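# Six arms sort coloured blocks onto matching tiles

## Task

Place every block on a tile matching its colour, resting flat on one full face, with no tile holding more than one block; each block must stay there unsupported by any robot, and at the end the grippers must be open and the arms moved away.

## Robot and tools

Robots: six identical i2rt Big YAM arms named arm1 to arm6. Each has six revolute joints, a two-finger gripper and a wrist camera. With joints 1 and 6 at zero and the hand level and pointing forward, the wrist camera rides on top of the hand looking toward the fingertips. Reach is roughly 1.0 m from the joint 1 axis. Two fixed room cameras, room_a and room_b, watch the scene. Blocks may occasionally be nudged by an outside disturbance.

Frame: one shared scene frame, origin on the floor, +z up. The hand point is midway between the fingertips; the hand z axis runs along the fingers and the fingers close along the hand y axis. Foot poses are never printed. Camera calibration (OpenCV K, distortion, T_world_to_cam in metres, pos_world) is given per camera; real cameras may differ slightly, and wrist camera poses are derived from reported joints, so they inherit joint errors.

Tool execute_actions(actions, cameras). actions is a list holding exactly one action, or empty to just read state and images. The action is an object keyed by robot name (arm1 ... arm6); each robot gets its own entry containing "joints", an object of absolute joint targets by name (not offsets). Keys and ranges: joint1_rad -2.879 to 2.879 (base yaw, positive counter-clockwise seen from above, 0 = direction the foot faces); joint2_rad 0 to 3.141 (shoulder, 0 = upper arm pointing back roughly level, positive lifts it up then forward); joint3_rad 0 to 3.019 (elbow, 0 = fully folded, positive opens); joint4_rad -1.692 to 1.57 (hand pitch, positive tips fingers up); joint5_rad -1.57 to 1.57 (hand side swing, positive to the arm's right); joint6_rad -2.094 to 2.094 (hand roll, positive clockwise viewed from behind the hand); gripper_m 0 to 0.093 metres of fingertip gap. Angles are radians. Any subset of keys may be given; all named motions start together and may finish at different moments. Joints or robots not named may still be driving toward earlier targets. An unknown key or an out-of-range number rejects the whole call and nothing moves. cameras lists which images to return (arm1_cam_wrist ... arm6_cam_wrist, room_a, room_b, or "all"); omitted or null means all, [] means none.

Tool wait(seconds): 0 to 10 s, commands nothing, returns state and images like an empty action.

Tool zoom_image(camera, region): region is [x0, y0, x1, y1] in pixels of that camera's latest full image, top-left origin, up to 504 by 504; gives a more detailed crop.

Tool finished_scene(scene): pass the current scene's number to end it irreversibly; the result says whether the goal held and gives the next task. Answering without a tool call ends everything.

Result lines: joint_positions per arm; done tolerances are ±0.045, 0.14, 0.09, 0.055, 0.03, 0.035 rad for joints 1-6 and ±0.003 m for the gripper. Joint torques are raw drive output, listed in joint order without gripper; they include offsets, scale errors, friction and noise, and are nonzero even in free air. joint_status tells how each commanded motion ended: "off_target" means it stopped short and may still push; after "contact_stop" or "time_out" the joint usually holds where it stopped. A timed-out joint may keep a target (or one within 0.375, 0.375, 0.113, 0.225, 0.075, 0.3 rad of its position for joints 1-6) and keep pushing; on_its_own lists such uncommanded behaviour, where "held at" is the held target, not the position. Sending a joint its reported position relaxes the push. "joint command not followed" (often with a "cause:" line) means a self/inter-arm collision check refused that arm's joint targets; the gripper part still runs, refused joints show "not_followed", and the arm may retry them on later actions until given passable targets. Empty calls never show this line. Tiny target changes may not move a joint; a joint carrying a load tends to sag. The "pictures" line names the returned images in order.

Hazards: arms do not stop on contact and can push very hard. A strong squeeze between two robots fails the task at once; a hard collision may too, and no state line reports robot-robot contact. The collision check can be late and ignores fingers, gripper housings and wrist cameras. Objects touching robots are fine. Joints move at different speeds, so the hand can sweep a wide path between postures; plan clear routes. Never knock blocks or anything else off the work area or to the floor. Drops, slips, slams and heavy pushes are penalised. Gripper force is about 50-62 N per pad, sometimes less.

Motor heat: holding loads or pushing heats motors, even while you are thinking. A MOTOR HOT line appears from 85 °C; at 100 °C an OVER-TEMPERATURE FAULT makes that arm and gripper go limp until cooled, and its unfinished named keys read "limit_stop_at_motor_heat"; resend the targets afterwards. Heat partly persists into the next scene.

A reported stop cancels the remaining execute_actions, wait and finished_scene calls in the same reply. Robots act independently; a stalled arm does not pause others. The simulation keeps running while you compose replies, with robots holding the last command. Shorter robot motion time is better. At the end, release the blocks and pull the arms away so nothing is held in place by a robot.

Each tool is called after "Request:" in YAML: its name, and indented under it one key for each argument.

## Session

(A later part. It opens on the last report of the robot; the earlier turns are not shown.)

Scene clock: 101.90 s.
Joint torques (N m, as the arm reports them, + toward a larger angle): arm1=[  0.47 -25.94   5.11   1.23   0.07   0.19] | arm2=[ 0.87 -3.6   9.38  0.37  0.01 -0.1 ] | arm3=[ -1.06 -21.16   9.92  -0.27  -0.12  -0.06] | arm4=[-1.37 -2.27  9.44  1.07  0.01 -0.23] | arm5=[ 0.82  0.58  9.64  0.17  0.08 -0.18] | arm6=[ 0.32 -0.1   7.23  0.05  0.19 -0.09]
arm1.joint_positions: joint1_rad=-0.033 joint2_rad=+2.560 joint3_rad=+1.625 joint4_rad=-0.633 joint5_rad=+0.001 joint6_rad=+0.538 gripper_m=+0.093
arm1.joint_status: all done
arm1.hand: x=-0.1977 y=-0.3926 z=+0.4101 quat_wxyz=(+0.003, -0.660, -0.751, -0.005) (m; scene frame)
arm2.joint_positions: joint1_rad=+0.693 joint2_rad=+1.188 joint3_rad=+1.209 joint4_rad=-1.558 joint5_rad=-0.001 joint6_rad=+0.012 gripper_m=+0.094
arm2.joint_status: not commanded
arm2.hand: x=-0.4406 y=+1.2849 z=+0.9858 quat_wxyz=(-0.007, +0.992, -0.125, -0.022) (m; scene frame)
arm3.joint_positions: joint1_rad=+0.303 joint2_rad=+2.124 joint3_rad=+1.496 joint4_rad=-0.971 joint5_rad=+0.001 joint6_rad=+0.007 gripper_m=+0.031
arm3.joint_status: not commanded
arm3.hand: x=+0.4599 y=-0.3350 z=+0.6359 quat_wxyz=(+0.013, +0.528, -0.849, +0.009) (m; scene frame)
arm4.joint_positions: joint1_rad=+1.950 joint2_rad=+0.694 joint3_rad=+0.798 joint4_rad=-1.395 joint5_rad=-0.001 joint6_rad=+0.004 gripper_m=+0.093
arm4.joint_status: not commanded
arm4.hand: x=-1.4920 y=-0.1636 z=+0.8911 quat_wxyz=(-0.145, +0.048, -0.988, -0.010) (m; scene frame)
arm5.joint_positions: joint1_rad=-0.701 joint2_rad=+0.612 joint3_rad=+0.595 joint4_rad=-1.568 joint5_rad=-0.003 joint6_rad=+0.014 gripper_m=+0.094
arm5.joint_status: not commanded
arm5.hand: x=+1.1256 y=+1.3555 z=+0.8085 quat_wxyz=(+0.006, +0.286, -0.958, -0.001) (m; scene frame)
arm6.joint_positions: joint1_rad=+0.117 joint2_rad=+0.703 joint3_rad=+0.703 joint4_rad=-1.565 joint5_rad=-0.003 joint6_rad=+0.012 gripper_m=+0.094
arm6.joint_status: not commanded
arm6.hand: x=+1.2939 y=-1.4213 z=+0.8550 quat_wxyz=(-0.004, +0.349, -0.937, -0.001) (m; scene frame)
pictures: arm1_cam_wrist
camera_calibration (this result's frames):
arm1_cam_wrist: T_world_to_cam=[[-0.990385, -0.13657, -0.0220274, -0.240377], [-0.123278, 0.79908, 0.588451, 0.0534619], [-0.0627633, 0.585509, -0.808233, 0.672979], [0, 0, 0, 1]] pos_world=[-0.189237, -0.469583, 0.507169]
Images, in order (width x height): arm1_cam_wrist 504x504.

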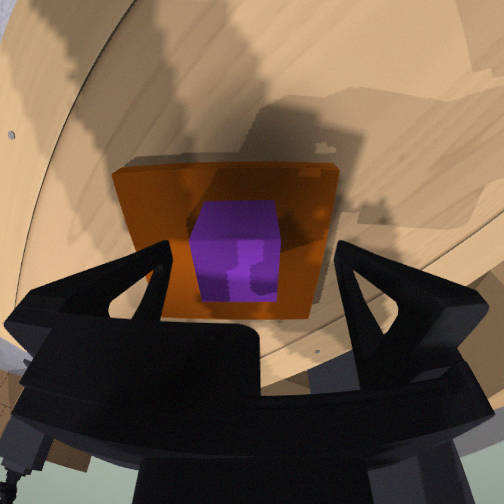

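Request:
execute_actions:
  actions:
    - {"arm1":{"joints":{"gripper_m":0.025}}}
  cameras: []

Request:
execute_actions:
  actions:
    - {"arm1":{"joints":{"joint2_rad":2.38,"joint4_rad":-0.82}}}
  cameras: []

Request:
execute_actions:
  actions:
    - {"arm1":{"joints":{"joint1_rad":2.4,"joint3_rad":1.7,"joint4_rad":-0.87}},"arm2":{"joints":{"joint1_rad":0.9}}}
  cameras: []

Request:
execute_actions:
  actions:
    - {"arm1":{"joints":{"joint2_rad":2.585,"joint3_rad":1.74,"joint4_rad":-0.67}},"arm3":{"joints":{"joint1_rad":1.44,"joint2_rad":2.47,"joint3_rad":1.66,"joint4_rad":-0.71,"joint6_rad":0.55}}}
  cameras: ["arm1_cam_wrist","arm3_cam_wrist"]

Scene clock: 106.03 s.
Joint torques (N m, as the arm reports them, + toward a larger angle): arm1=[  0.46 -25.99   5.15   1.21   0.11   0.18] | arm2=[ 1.06 -3.55  9.43  0.35  0.01 -0.11] | arm3=[ -1.05 -21.17   9.92  -0.27  -0.12  -0.06] | arm4=[-1.55 -2.21  9.42  1.11  0.03 -0.22] | arm5=[ 0.86  0.64  9.6   0.18  0.06 -0.18] | arm6=[ 0.4   0.24  7.17  0.01  0.19 -0.1 ]
arm1.joint_positions: joint1_rad=-0.033 joint2_rad=+2.560 joint3_rad=+1.625 joint4_rad=-0.633 joint5_rad=+0.001 joint6_rad=+0.539 gripper_m=+0.037
arm1.joint_status: gripper_m off_target (ended at +0.037, target +0.025)
arm1.hand: x=-0.1976 y=-0.3925 z=+0.4101 quat_wxyz=(+0.003, -0.660, -0.751, -0.006) (m; scene frame)
arm2.joint_positions: joint1_rad=+0.693 joint2_rad=+1.188 joint3_rad=+1.209 joint4_rad=-1.558 joint5_rad=-0.001 joint6_rad=+0.012 gripper_m=+0.094
arm2.joint_status: not commanded
arm2.hand: x=-0.4406 y=+1.2849 z=+0.9858 quat_wxyz=(-0.007, +0.992, -0.125, -0.022) (m; scene frame)
arm3.joint_positions: joint1_rad=+0.303 joint2_rad=+2.124 joint3_rad=+1.496 joint4_rad=-0.971 joint5_rad=+0.001 joint6_rad=+0.007 gripper_m=+0.031
arm3.joint_status: not commanded
arm3.hand: x=+0.4599 y=-0.3350 z=+0.6359 quat_wxyz=(+0.013, +0.528, -0.849, +0.009) (m; scene frame)
arm4.joint_positions: joint1_rad=+1.950 joint2_rad=+0.694 joint3_rad=+0.798 joint4_rad=-1.395 joint5_rad=-0.001 joint6_rad=+0.004 gripper_m=+0.093
arm4.joint_status: not commanded
arm4.hand: x=-1.4920 y=-0.1636 z=+0.8911 quat_wxyz=(-0.145, +0.048, -0.988, -0.010) (m; scene frame)
arm5.joint_positions: joint1_rad=-0.701 joint2_rad=+0.612 joint3_rad=+0.595 joint4_rad=-1.568 joint5_rad=-0.003 joint6_rad=+0.014 gripper_m=+0.094
arm5.joint_status: not commanded
arm5.hand: x=+1.1256 y=+1.3555 z=+0.8085 quat_wxyz=(+0.006, +0.286, -0.958, -0.001) (m; scene frame)
arm6.joint_positions: joint1_rad=+0.117 joint2_rad=+0.703 joint3_rad=+0.703 joint4_rad=-1.565 joint5_rad=-0.003 joint6_rad=+0.012 gripper_m=+0.094
arm6.joint_status: not commanded
arm6.hand: x=+1.2939 y=-1.4213 z=+0.8550 quat_wxyz=(-0.004, +0.349, -0.937, -0.001) (m; scene frame)
pictures: none
No camera images: the call's "cameras" was empty. Leave "cameras" out to get every camera's image.

Scene clock: 107.17 s.
Joint torques (N m, as the arm reports them, + toward a larger angle): arm1=[  0.37 -24.39   6.57   0.03   0.1    0.18] | arm2=[ 1.09 -3.38  9.38  0.37  0.   -0.1 ] | arm3=[ -1.12 -21.12   9.92  -0.27  -0.12  -0.06] | arm4=[-1.48 -2.26  9.43  1.09  0.02 -0.23] | arm5=[ 0.81  0.73  9.6   0.19  0.07 -0.18] | arm6=[ 0.39 -0.25  7.22  0.02  0.19 -0.11]
arm1.joint_positions: joint1_rad=-0.033 joint2_rad=+2.358 joint3_rad=+1.622 joint4_rad=-0.805 joint5_rad=+0.001 joint6_rad=+0.539 gripper_m=+0.037
arm1.joint_status: all done
arm1.hand: x=-0.1820 y=-0.4143 z=+0.5287 quat_wxyz=(-0.010, -0.660, -0.751, -0.003) (m; scene frame)
arm2.joint_positions: joint1_rad=+0.693 joint2_rad=+1.188 joint3_rad=+1.209 joint4_rad=-1.558 joint5_rad=-0.001 joint6_rad=+0.012 gripper_m=+0.094
arm2.joint_status: not commanded
arm2.hand: x=-0.4406 y=+1.2849 z=+0.9858 quat_wxyz=(-0.007, +0.992, -0.125, -0.022) (m; scene frame)
arm3.joint_positions: joint1_rad=+0.303 joint2_rad=+2.124 joint3_rad=+1.496 joint4_rad=-0.971 joint5_rad=+0.001 joint6_rad=+0.007 gripper_m=+0.031
arm3.joint_status: not commanded
arm3.hand: x=+0.4599 y=-0.3350 z=+0.6359 quat_wxyz=(+0.013, +0.528, -0.849, +0.009) (m; scene frame)
arm4.joint_positions: joint1_rad=+1.950 joint2_rad=+0.694 joint3_rad=+0.798 joint4_rad=-1.395 joint5_rad=-0.001 joint6_rad=+0.004 gripper_m=+0.093
arm4.joint_status: not commanded
arm4.hand: x=-1.4920 y=-0.1636 z=+0.8911 quat_wxyz=(-0.145, +0.048, -0.988, -0.010) (m; scene frame)
arm5.joint_positions: joint1_rad=-0.701 joint2_rad=+0.612 joint3_rad=+0.595 joint4_rad=-1.568 joint5_rad=-0.003 joint6_rad=+0.014 gripper_m=+0.094
arm5.joint_status: not commanded
arm5.hand: x=+1.1256 y=+1.3555 z=+0.8085 quat_wxyz=(+0.006, +0.286, -0.958, -0.001) (m; scene frame)
arm6.joint_positions: joint1_rad=+0.117 joint2_rad=+0.703 joint3_rad=+0.703 joint4_rad=-1.565 joint5_rad=-0.003 joint6_rad=+0.012 gripper_m=+0.094
arm6.joint_status: not commanded
arm6.hand: x=+1.2939 y=-1.4213 z=+0.8550 quat_wxyz=(-0.004, +0.349, -0.937, -0.001) (m; scene frame)
pictures: none
No camera images: the call's "cameras" was empty. Leave "cameras" out to get every camera's image.

Scene clock: 109.70 s.
Joint torques (N m, as the arm reports them, + toward a larger angle): arm1=[  0.67 -24.99   7.26   0.18   0.19   0.16] | arm2=[ 0.73 -3.52  9.42  0.37  0.   -0.1 ] | arm3=[ -1.07 -21.14   9.91  -0.27  -0.12  -0.06] | arm4=[-1.24 -2.31  9.42  1.1   0.02 -0.21] | arm5=[ 0.79  0.69  9.62  0.19  0.07 -0.18] | arm6=[ 0.49 -0.06  7.21  0.05  0.18 -0.1 ]
arm1.joint_positions: joint1_rad=+2.408 joint2_rad=+2.360 joint3_rad=+1.693 joint4_rad=-0.854 joint5_rad=-0.002 joint6_rad=+0.541 gripper_m=+0.037
arm1.joint_status: all done
arm1.hand: x=-0.5495 y=+0.7291 z=+0.5649 quat_wxyz=(-0.016, +0.478, -0.878, -0.028) (m; scene frame)
arm2.joint_positions: joint1_rad=+0.898 joint2_rad=+1.188 joint3_rad=+1.209 joint4_rad=-1.558 joint5_rad=-0.001 joint6_rad=+0.012 gripper_m=+0.094
arm2.joint_status: all done
arm2.hand: x=-0.4499 y=+1.2173 z=+0.9850 quat_wxyz=(-0.006, +0.999, -0.023, -0.021) (m; scene frame)
arm3.joint_positions: joint1_rad=+0.303 joint2_rad=+2.124 joint3_rad=+1.496 joint4_rad=-0.971 joint5_rad=+0.001 joint6_rad=+0.007 gripper_m=+0.031
arm3.joint_status: not commanded
arm3.hand: x=+0.4599 y=-0.3350 z=+0.6359 quat_wxyz=(+0.013, +0.528, -0.849, +0.009) (m; scene frame)
arm4.joint_positions: joint1_rad=+1.950 joint2_rad=+0.694 joint3_rad=+0.798 joint4_rad=-1.395 joint5_rad=-0.001 joint6_rad=+0.004 gripper_m=+0.093
arm4.joint_status: not commanded
arm4.hand: x=-1.4920 y=-0.1636 z=+0.8911 quat_wxyz=(-0.145, +0.048, -0.988, -0.010) (m; scene frame)
arm5.joint_positions: joint1_rad=-0.701 joint2_rad=+0.612 joint3_rad=+0.595 joint4_rad=-1.568 joint5_rad=-0.003 joint6_rad=+0.014 gripper_m=+0.094
arm5.joint_status: not commanded
arm5.hand: x=+1.1256 y=+1.3555 z=+0.8085 quat_wxyz=(+0.006, +0.286, -0.958, -0.001) (m; scene frame)
arm6.joint_positions: joint1_rad=+0.117 joint2_rad=+0.703 joint3_rad=+0.703 joint4_rad=-1.565 joint5_rad=-0.003 joint6_rad=+0.012 gripper_m=+0.094
arm6.joint_status: not commanded
arm6.hand: x=+1.2939 y=-1.4213 z=+0.8550 quat_wxyz=(-0.004, +0.349, -0.937, -0.001) (m; scene frame)
pictures: none
No camera images: the call's "cameras" was empty. Leave "cameras" out to get every camera's image.

Scene clock: 111.50 s.
Joint torques (N m, as the arm reports them, + toward a larger angle): arm1=[  0.45 -29.71   6.98   1.29   0.2    0.16] | arm2=[ 0.64 -3.54  9.4   0.35  0.   -0.11] | arm3=[ -1.19 -23.01   6.42   0.02   0.07   0.13] | arm4=[-1.38 -2.26  9.45  1.14  0.02 -0.22] | arm5=[ 0.68  0.7   9.62  0.15  0.07 -0.19] | arm6=[ 0.24 -0.05  7.24  0.13  0.17 -0.1 ]
arm1.joint_positions: joint1_rad=+2.408 joint2_rad=+2.604 joint3_rad=+1.717 joint4_rad=-0.686 joint5_rad=-0.002 joint6_rad=+0.541 gripper_m=+0.037
arm1.joint_status: all done
arm1.hand: x=-0.5502 y=+0.7031 z=+0.4216 quat_wxyz=(-0.003, +0.478, -0.878, -0.005) (m; scene frame)
arm2.joint_positions: joint1_rad=+0.898 joint2_rad=+1.188 joint3_rad=+1.209 joint4_rad=-1.558 joint5_rad=-0.001 joint6_rad=+0.012 gripper_m=+0.094
arm2.joint_status: not commanded
arm2.hand: x=-0.4499 y=+1.2173 z=+0.9850 quat_wxyz=(-0.006, +0.999, -0.023, -0.021) (m; scene frame)
arm3.joint_positions: joint1_rad=+1.446 joint2_rad=+2.490 joint3_rad=+1.659 joint4_rad=-0.716 joint5_rad=-0.002 joint6_rad=+0.540 gripper_m=+0.031
arm3.joint_status: all done
arm3.hand: x=-0.1945 y=-0.3741 z=+0.4689 quat_wxyz=(+0.001, +0.758, -0.652, -0.012) (m; scene frame)
arm4.joint_positions: joint1_rad=+1.950 joint2_rad=+0.694 joint3_rad=+0.798 joint4_rad=-1.395 joint5_rad=-0.001 joint6_rad=+0.004 gripper_m=+0.093
arm4.joint_status: not commanded
arm4.hand: x=-1.4920 y=-0.1636 z=+0.8911 quat_wxyz=(-0.145, +0.048, -0.988, -0.010) (m; scene frame)
arm5.joint_positions: joint1_rad=-0.701 joint2_rad=+0.612 joint3_rad=+0.595 joint4_rad=-1.568 joint5_rad=-0.003 joint6_rad=+0.014 gripper_m=+0.094
arm5.joint_status: not commanded
arm5.hand: x=+1.1256 y=+1.3555 z=+0.8085 quat_wxyz=(+0.006, +0.286, -0.958, -0.001) (m; scene frame)
arm6.joint_positions: joint1_rad=+0.117 joint2_rad=+0.703 joint3_rad=+0.703 joint4_rad=-1.565 joint5_rad=-0.003 joint6_rad=+0.012 gripper_m=+0.094
arm6.joint_status: not commanded
arm6.hand: x=+1.2939 y=-1.4213 z=+0.8550 quat_wxyz=(-0.004, +0.349, -0.937, -0.001) (m; scene frame)
pictures: arm1_cam_wrist, arm3_cam_wrist
camera_calibration (this result's frames):
arm1_cam_wrist: T_world_to_cam=[[0.84415, -0.535503, -0.0254537, 0.85175], [-0.427624, -0.701209, 0.570477, 0.0226713], [-0.32334, -0.470684, -0.820919, 0.623186], [0, 0, 0, 1]] pos_world=[-0.507809, 0.765335, 0.520332]
arm3_cam_wrist: T_world_to_cam=[[0.985007, 0.170414, -0.0268238, 0.267377], [0.155005, -0.806032, 0.571215, -0.536452], [0.075722, -0.566808, -0.820362, 0.309618], [0, 0, 0, 1]] pos_world=[-0.20366, -0.302468, 0.5676]
Images, in order (width x height): arm1_cam_wrist 504x504, arm3_cam_wrist 504x504.

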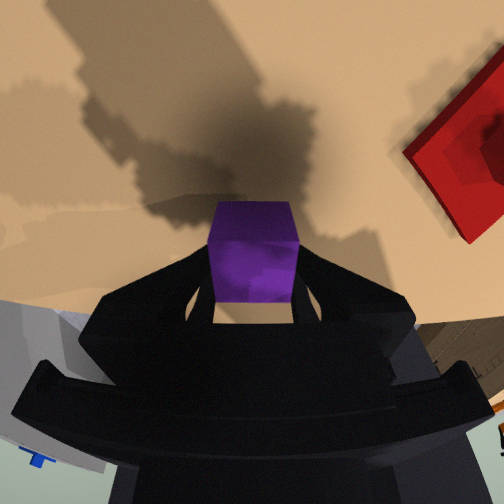

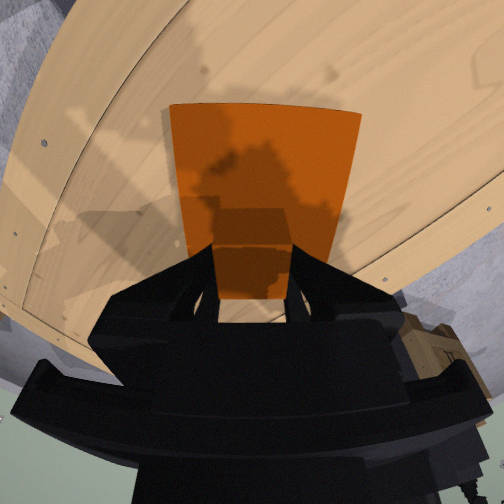

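Request:
execute_actions:
  actions:
    - {"arm1":{"joints":{"joint2_rad":2.66,"joint4_rad":-0.64}},"arm3":{"joints":{"joint1_rad":1.412,"joint2_rad":2.6,"joint3_rad":1.77}}}
  cameras: ["arm1_cam_wrist","arm3_cam_wrist"]

Scene clock: 114.03 s.
Joint torques (N m, as the arm reports them, + toward a larger angle): arm1=[  0.62 -25.41   6.82   1.24   0.22   0.16] | arm2=[ 0.58 -3.61  9.46  0.34  0.   -0.09] | arm3=[ -1.23 -22.24   8.5   -0.02   0.08   0.12] | arm4=[-1.25 -2.24  9.36  1.15  0.03 -0.22] | arm5=[ 0.8   0.74  9.67  0.19  0.07 -0.18] | arm6=[ 0.68 -0.13  7.23  0.02  0.18 -0.1 ]
arm1.joint_positions: joint1_rad=+2.408 joint2_rad=+2.642 joint3_rad=+1.717 joint4_rad=-0.656 joint5_rad=-0.002 joint6_rad=+0.541 gripper_m=+0.037
arm1.joint_status: all done
arm1.hand: x=-0.5504 y=+0.6950 z=+0.3987 quat_wxyz=(-0.001, +0.478, -0.878, -0.002) (m; scene frame)
arm2.joint_positions: joint1_rad=+0.898 joint2_rad=+1.188 joint3_rad=+1.209 joint4_rad=-1.558 joint5_rad=-0.001 joint6_rad=+0.012 gripper_m=+0.094
arm2.joint_status: not commanded
arm2.hand: x=-0.4499 y=+1.2173 z=+0.9850 quat_wxyz=(-0.006, +0.999, -0.023, -0.021) (m; scene frame)
arm3.joint_positions: joint1_rad=+1.415 joint2_rad=+2.601 joint3_rad=+1.745 joint4_rad=-0.716 joint5_rad=-0.002 joint6_rad=+0.540 gripper_m=+0.031
arm3.joint_status: all done
arm3.hand: x=-0.1822 y=-0.3590 z=+0.4235 quat_wxyz=(+0.003, +0.748, -0.663, +0.000) (m; scene frame)
arm4.joint_positions: joint1_rad=+1.950 joint2_rad=+0.694 joint3_rad=+0.798 joint4_rad=-1.395 joint5_rad=-0.001 joint6_rad=+0.004 gripper_m=+0.093
arm4.joint_status: not commanded
arm4.hand: x=-1.4920 y=-0.1636 z=+0.8911 quat_wxyz=(-0.145, +0.048, -0.988, -0.010) (m; scene frame)
arm5.joint_positions: joint1_rad=-0.701 joint2_rad=+0.612 joint3_rad=+0.595 joint4_rad=-1.568 joint5_rad=-0.003 joint6_rad=+0.014 gripper_m=+0.094
arm5.joint_status: not commanded
arm5.hand: x=+1.1256 y=+1.3555 z=+0.8085 quat_wxyz=(+0.006, +0.286, -0.958, -0.001) (m; scene frame)
arm6.joint_positions: joint1_rad=+0.117 joint2_rad=+0.703 joint3_rad=+0.703 joint4_rad=-1.565 joint5_rad=-0.003 joint6_rad=+0.012 gripper_m=+0.094
arm6.joint_status: not commanded
arm6.hand: x=+1.2939 y=-1.4213 z=+0.8550 quat_wxyz=(-0.004, +0.349, -0.937, -0.001) (m; scene frame)
pictures: arm1_cam_wrist, arm3_cam_wrist
camera_calibration (this result's frames):
arm1_cam_wrist: T_world_to_cam=[[0.84414, -0.535688, -0.0215789, 0.845615], [-0.427487, -0.696835, 0.575913, 0.0248414], [-0.323547, -0.476927, -0.817226, 0.603232], [0, 0, 0, 1]] pos_world=[-0.508024, 0.757994, 0.496918]
arm3_cam_wrist: T_world_to_cam=[[0.990105, 0.139584, -0.0144333, 0.236109], [0.12123, -0.799019, 0.588958, -0.511335], [0.0706765, -0.58488, -0.808034, 0.267372], [0, 0, 0, 1]] pos_world=[-0.19068, -0.285142, 0.520609]
Images, in order (width x height): arm1_cam_wrist 504x504, arm3_cam_wrist 504x504.

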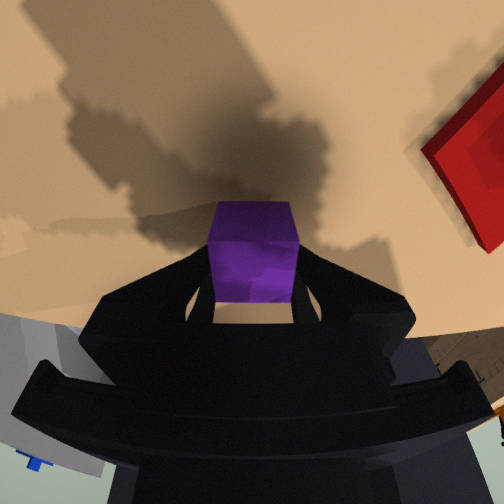

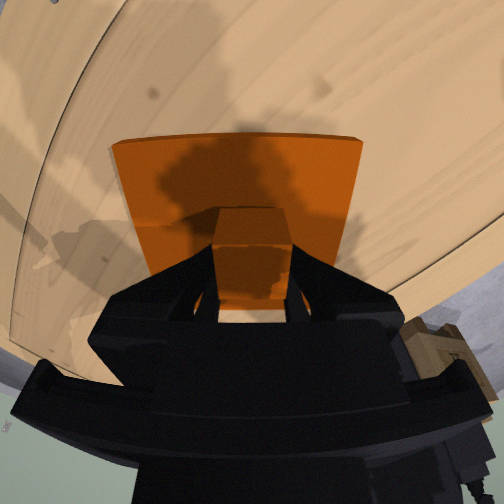

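Request:
execute_actions:
  actions:
    - {"arm1":{"joints":{"joint2_rad":2.69}},"arm3":{"joints":{"joint2_rad":2.635}}}
  cameras: []

Scene clock: 115.93 s.
Joint torques (N m, as the arm reports them, + toward a larger angle): arm1=[  0.66 -22.62   6.82   1.22   0.19   0.16] | arm2=[ 0.56 -3.55  9.39  0.36  0.01 -0.1 ] | arm3=[ -1.11 -20.16   8.31   0.04   0.04   0.13] | arm4=[-1.47 -2.27  9.45  1.11  0.03 -0.21] | arm5=[ 0.89  0.65  9.61  0.2   0.06 -0.18] | arm6=[ 0.27 -0.25  7.2   0.06  0.19 -0.11]
arm1.joint_positions: joint1_rad=+2.408 joint2_rad=+2.643 joint3_rad=+1.717 joint4_rad=-0.655 joint5_rad=-0.002 joint6_rad=+0.541 gripper_m=+0.037
arm1.joint_status: all done
arm1.hand: x=-0.5505 y=+0.6945 z=+0.3978 quat_wxyz=(-0.001, +0.478, -0.878, -0.002) (m; scene frame)
arm2.joint_positions: joint1_rad=+0.898 joint2_rad=+1.188 joint3_rad=+1.209 joint4_rad=-1.558 joint5_rad=-0.001 joint6_rad=+0.012 gripper_m=+0.094
arm2.joint_status: not commanded
arm2.hand: x=-0.4499 y=+1.2173 z=+0.9850 quat_wxyz=(-0.006, +0.999, -0.023, -0.021) (m; scene frame)
arm3.joint_positions: joint1_rad=+1.415 joint2_rad=+2.610 joint3_rad=+1.746 joint4_rad=-0.716 joint5_rad=-0.002 joint6_rad=+0.540 gripper_m=+0.031
arm3.joint_status: all done
arm3.hand: x=-0.1804 y=-0.3614 z=+0.4182 quat_wxyz=(+0.004, +0.748, -0.663, +0.004) (m; scene frame)
arm4.joint_positions: joint1_rad=+1.950 joint2_rad=+0.694 joint3_rad=+0.798 joint4_rad=-1.395 joint5_rad=-0.001 joint6_rad=+0.004 gripper_m=+0.093
arm4.joint_status: not commanded
arm4.hand: x=-1.4920 y=-0.1636 z=+0.8911 quat_wxyz=(-0.145, +0.048, -0.988, -0.010) (m; scene frame)
arm5.joint_positions: joint1_rad=-0.701 joint2_rad=+0.612 joint3_rad=+0.595 joint4_rad=-1.568 joint5_rad=-0.003 joint6_rad=+0.014 gripper_m=+0.094
arm5.joint_status: not commanded
arm5.hand: x=+1.1256 y=+1.3555 z=+0.8085 quat_wxyz=(+0.006, +0.286, -0.958, -0.001) (m; scene frame)
arm6.joint_positions: joint1_rad=+0.117 joint2_rad=+0.703 joint3_rad=+0.703 joint4_rad=-1.565 joint5_rad=-0.003 joint6_rad=+0.012 gripper_m=+0.094
arm6.joint_status: not commanded
arm6.hand: x=+1.2939 y=-1.4213 z=+0.8550 quat_wxyz=(-0.004, +0.349, -0.937, -0.001) (m; scene frame)
pictures: none
No camera images: the call's "cameras" was empty. Leave "cameras" out to get every camera's image.

Request:
execute_actions:
  actions:
    - {"arm1":{"joints":{"joint2_rad":2.65,"gripper_m":0.093}},"arm3":{"joints":{"joint2_rad":2.615,"gripper_m":0.093}}}
  cameras: []

Request:
execute_actions:
  actions:
    - {"arm1":{"joints":{"joint2_rad":2.4,"joint4_rad":-0.9}},"arm3":{"joints":{"joint2_rad":2.3,"joint4_rad":-1.0}}}
  cameras: ["arm3_cam_wrist"]

Request:
execute_actions:
  actions:
    - {"arm1":{"joints":{"joint1_rad":1.0,"joint2_rad":1.6,"joint3_rad":1.3}},"arm3":{"joints":{"joint1_rad":0.3,"joint2_rad":1.2,"joint3_rad":1.2,"joint4_rad":-1.5}},"arm2":{"joints":{"joint1_rad":1.5}}}
  cameras: []

Request:
execute_actions:
  actions:
    - {"arm2":{"joints":{"joint1_rad":1.797,"joint2_rad":2.62,"joint3_rad":1.935,"joint4_rad":-0.83,"joint6_rad":-0.14}},"arm1":{"joints":{"joint1_rad":0.6,"joint2_rad":0.7,"joint3_rad":0.7,"joint4_rad":-1.5}}}
  cameras: ["arm2_cam_wrist","room_a"]

Scene clock: 122.60 s.
Joint torques (N m, as the arm reports them, + toward a larger angle): arm1=[  0.21 -26.55   7.04   1.16   0.19   0.16] | arm2=[ 0.73 -3.5   9.38  0.33  0.   -0.1 ] | arm3=[ -0.87 -21.95   8.23  -0.05   0.08   0.12] | arm4=[-1.47 -2.32  9.44  1.07  0.04 -0.22] | arm5=[ 0.86  0.71  9.63  0.16  0.08 -0.18] | arm6=[ 0.48 -0.3   7.22 -0.02  0.2  -0.11]
arm1.joint_positions: joint1_rad=+2.408 joint2_rad=+2.643 joint3_rad=+1.717 joint4_rad=-0.655 joint5_rad=-0.002 joint6_rad=+0.541 gripper_m=+0.093
arm1.joint_status: all done
arm1.hand: x=-0.5505 y=+0.6946 z=+0.3978 quat_wxyz=(-0.001, +0.478, -0.878, -0.002) (m; scene frame)
arm2.joint_positions: joint1_rad=+0.898 joint2_rad=+1.188 joint3_rad=+1.209 joint4_rad=-1.558 joint5_rad=-0.001 joint6_rad=+0.012 gripper_m=+0.094
arm2.joint_status: not commanded
arm2.hand: x=-0.4499 y=+1.2173 z=+0.9850 quat_wxyz=(-0.006, +0.999, -0.023, -0.021) (m; scene frame)
arm3.joint_positions: joint1_rad=+1.415 joint2_rad=+2.610 joint3_rad=+1.746 joint4_rad=-0.716 joint5_rad=-0.002 joint6_rad=+0.541 gripper_m=+0.093
arm3.joint_status: all done
arm3.hand: x=-0.1804 y=-0.3614 z=+0.4182 quat_wxyz=(+0.004, +0.748, -0.663, +0.004) (m; scene frame)
arm4.joint_positions: joint1_rad=+1.950 joint2_rad=+0.694 joint3_rad=+0.798 joint4_rad=-1.395 joint5_rad=-0.001 joint6_rad=+0.004 gripper_m=+0.093
arm4.joint_status: not commanded
arm4.hand: x=-1.4920 y=-0.1636 z=+0.8911 quat_wxyz=(-0.145, +0.048, -0.988, -0.010) (m; scene frame)
arm5.joint_positions: joint1_rad=-0.701 joint2_rad=+0.612 joint3_rad=+0.595 joint4_rad=-1.568 joint5_rad=-0.003 joint6_rad=+0.014 gripper_m=+0.094
arm5.joint_status: not commanded
arm5.hand: x=+1.1256 y=+1.3555 z=+0.8085 quat_wxyz=(+0.006, +0.286, -0.958, -0.001) (m; scene frame)
arm6.joint_positions: joint1_rad=+0.117 joint2_rad=+0.703 joint3_rad=+0.703 joint4_rad=-1.565 joint5_rad=-0.003 joint6_rad=+0.012 gripper_m=+0.094
arm6.joint_status: not commanded
arm6.hand: x=+1.2939 y=-1.4213 z=+0.8550 quat_wxyz=(-0.004, +0.349, -0.937, -0.001) (m; scene frame)
pictures: none
No camera images: the call's "cameras" was empty. Leave "cameras" out to get every camera's image.

Scene clock: 124.07 s.
Joint torques (N m, as the arm reports them, + toward a larger angle): arm1=[  0.41 -25.2    7.73   0.17   0.19   0.16] | arm2=[ 0.78 -3.67  9.42  0.36  0.01 -0.1 ] | arm3=[ -1.01 -21.47   8.96  -0.66   0.08   0.12] | arm4=[-1.32 -2.09  9.42  1.08  0.02 -0.23] | arm5=[ 0.79  0.71  9.62  0.19  0.07 -0.18] | arm6=[ 0.22 -0.3   7.18  0.08  0.16 -0.1 ]
arm1.joint_positions: joint1_rad=+2.408 joint2_rad=+2.373 joint3_rad=+1.727 joint4_rad=-0.885 joint5_rad=-0.002 joint6_rad=+0.541 gripper_m=+0.093
arm1.joint_status: all done
arm1.hand: x=-0.5493 y=+0.7345 z=+0.5670 quat_wxyz=(-0.014, +0.478, -0.878, -0.024) (m; scene frame)
arm2.joint_positions: joint1_rad=+0.898 joint2_rad=+1.188 joint3_rad=+1.209 joint4_rad=-1.558 joint5_rad=-0.001 joint6_rad=+0.012 gripper_m=+0.094
arm2.joint_status: not commanded
arm2.hand: x=-0.4499 y=+1.2173 z=+0.9850 quat_wxyz=(-0.006, +0.999, -0.023, -0.021) (m; scene frame)
arm3.joint_positions: joint1_rad=+1.415 joint2_rad=+2.295 joint3_rad=+1.764 joint4_rad=-0.987 joint5_rad=-0.002 joint6_rad=+0.541 gripper_m=+0.093
arm3.joint_status: all done
arm3.hand: x=-0.2028 y=-0.3314 z=+0.6207 quat_wxyz=(-0.002, +0.748, -0.663, -0.026) (m; scene frame)
arm4.joint_positions: joint1_rad=+1.950 joint2_rad=+0.694 joint3_rad=+0.798 joint4_rad=-1.395 joint5_rad=-0.001 joint6_rad=+0.004 gripper_m=+0.093
arm4.joint_status: not commanded
arm4.hand: x=-1.4920 y=-0.1636 z=+0.8911 quat_wxyz=(-0.145, +0.048, -0.988, -0.010) (m; scene frame)
arm5.joint_positions: joint1_rad=-0.701 joint2_rad=+0.612 joint3_rad=+0.595 joint4_rad=-1.568 joint5_rad=-0.003 joint6_rad=+0.014 gripper_m=+0.094
arm5.joint_status: not commanded
arm5.hand: x=+1.1256 y=+1.3555 z=+0.8085 quat_wxyz=(+0.006, +0.286, -0.958, -0.001) (m; scene frame)
arm6.joint_positions: joint1_rad=+0.117 joint2_rad=+0.703 joint3_rad=+0.703 joint4_rad=-1.565 joint5_rad=-0.003 joint6_rad=+0.012 gripper_m=+0.094
arm6.joint_status: not commanded
arm6.hand: x=+1.2939 y=-1.4213 z=+0.8550 quat_wxyz=(-0.004, +0.349, -0.937, -0.001) (m; scene frame)
pictures: arm3_cam_wrist
camera_calibration (this result's frames):
arm3_cam_wrist: T_world_to_cam=[[0.989277, 0.140186, -0.0409851, 0.271931], [0.139446, -0.823118, 0.550483, -0.583429], [0.0434341, -0.550295, -0.83384, 0.466266], [0, 0, 0, 1]] pos_world=[-0.20791, -0.261768, 0.721104]
Images, in order (width x height): arm3_cam_wrist 504x504.

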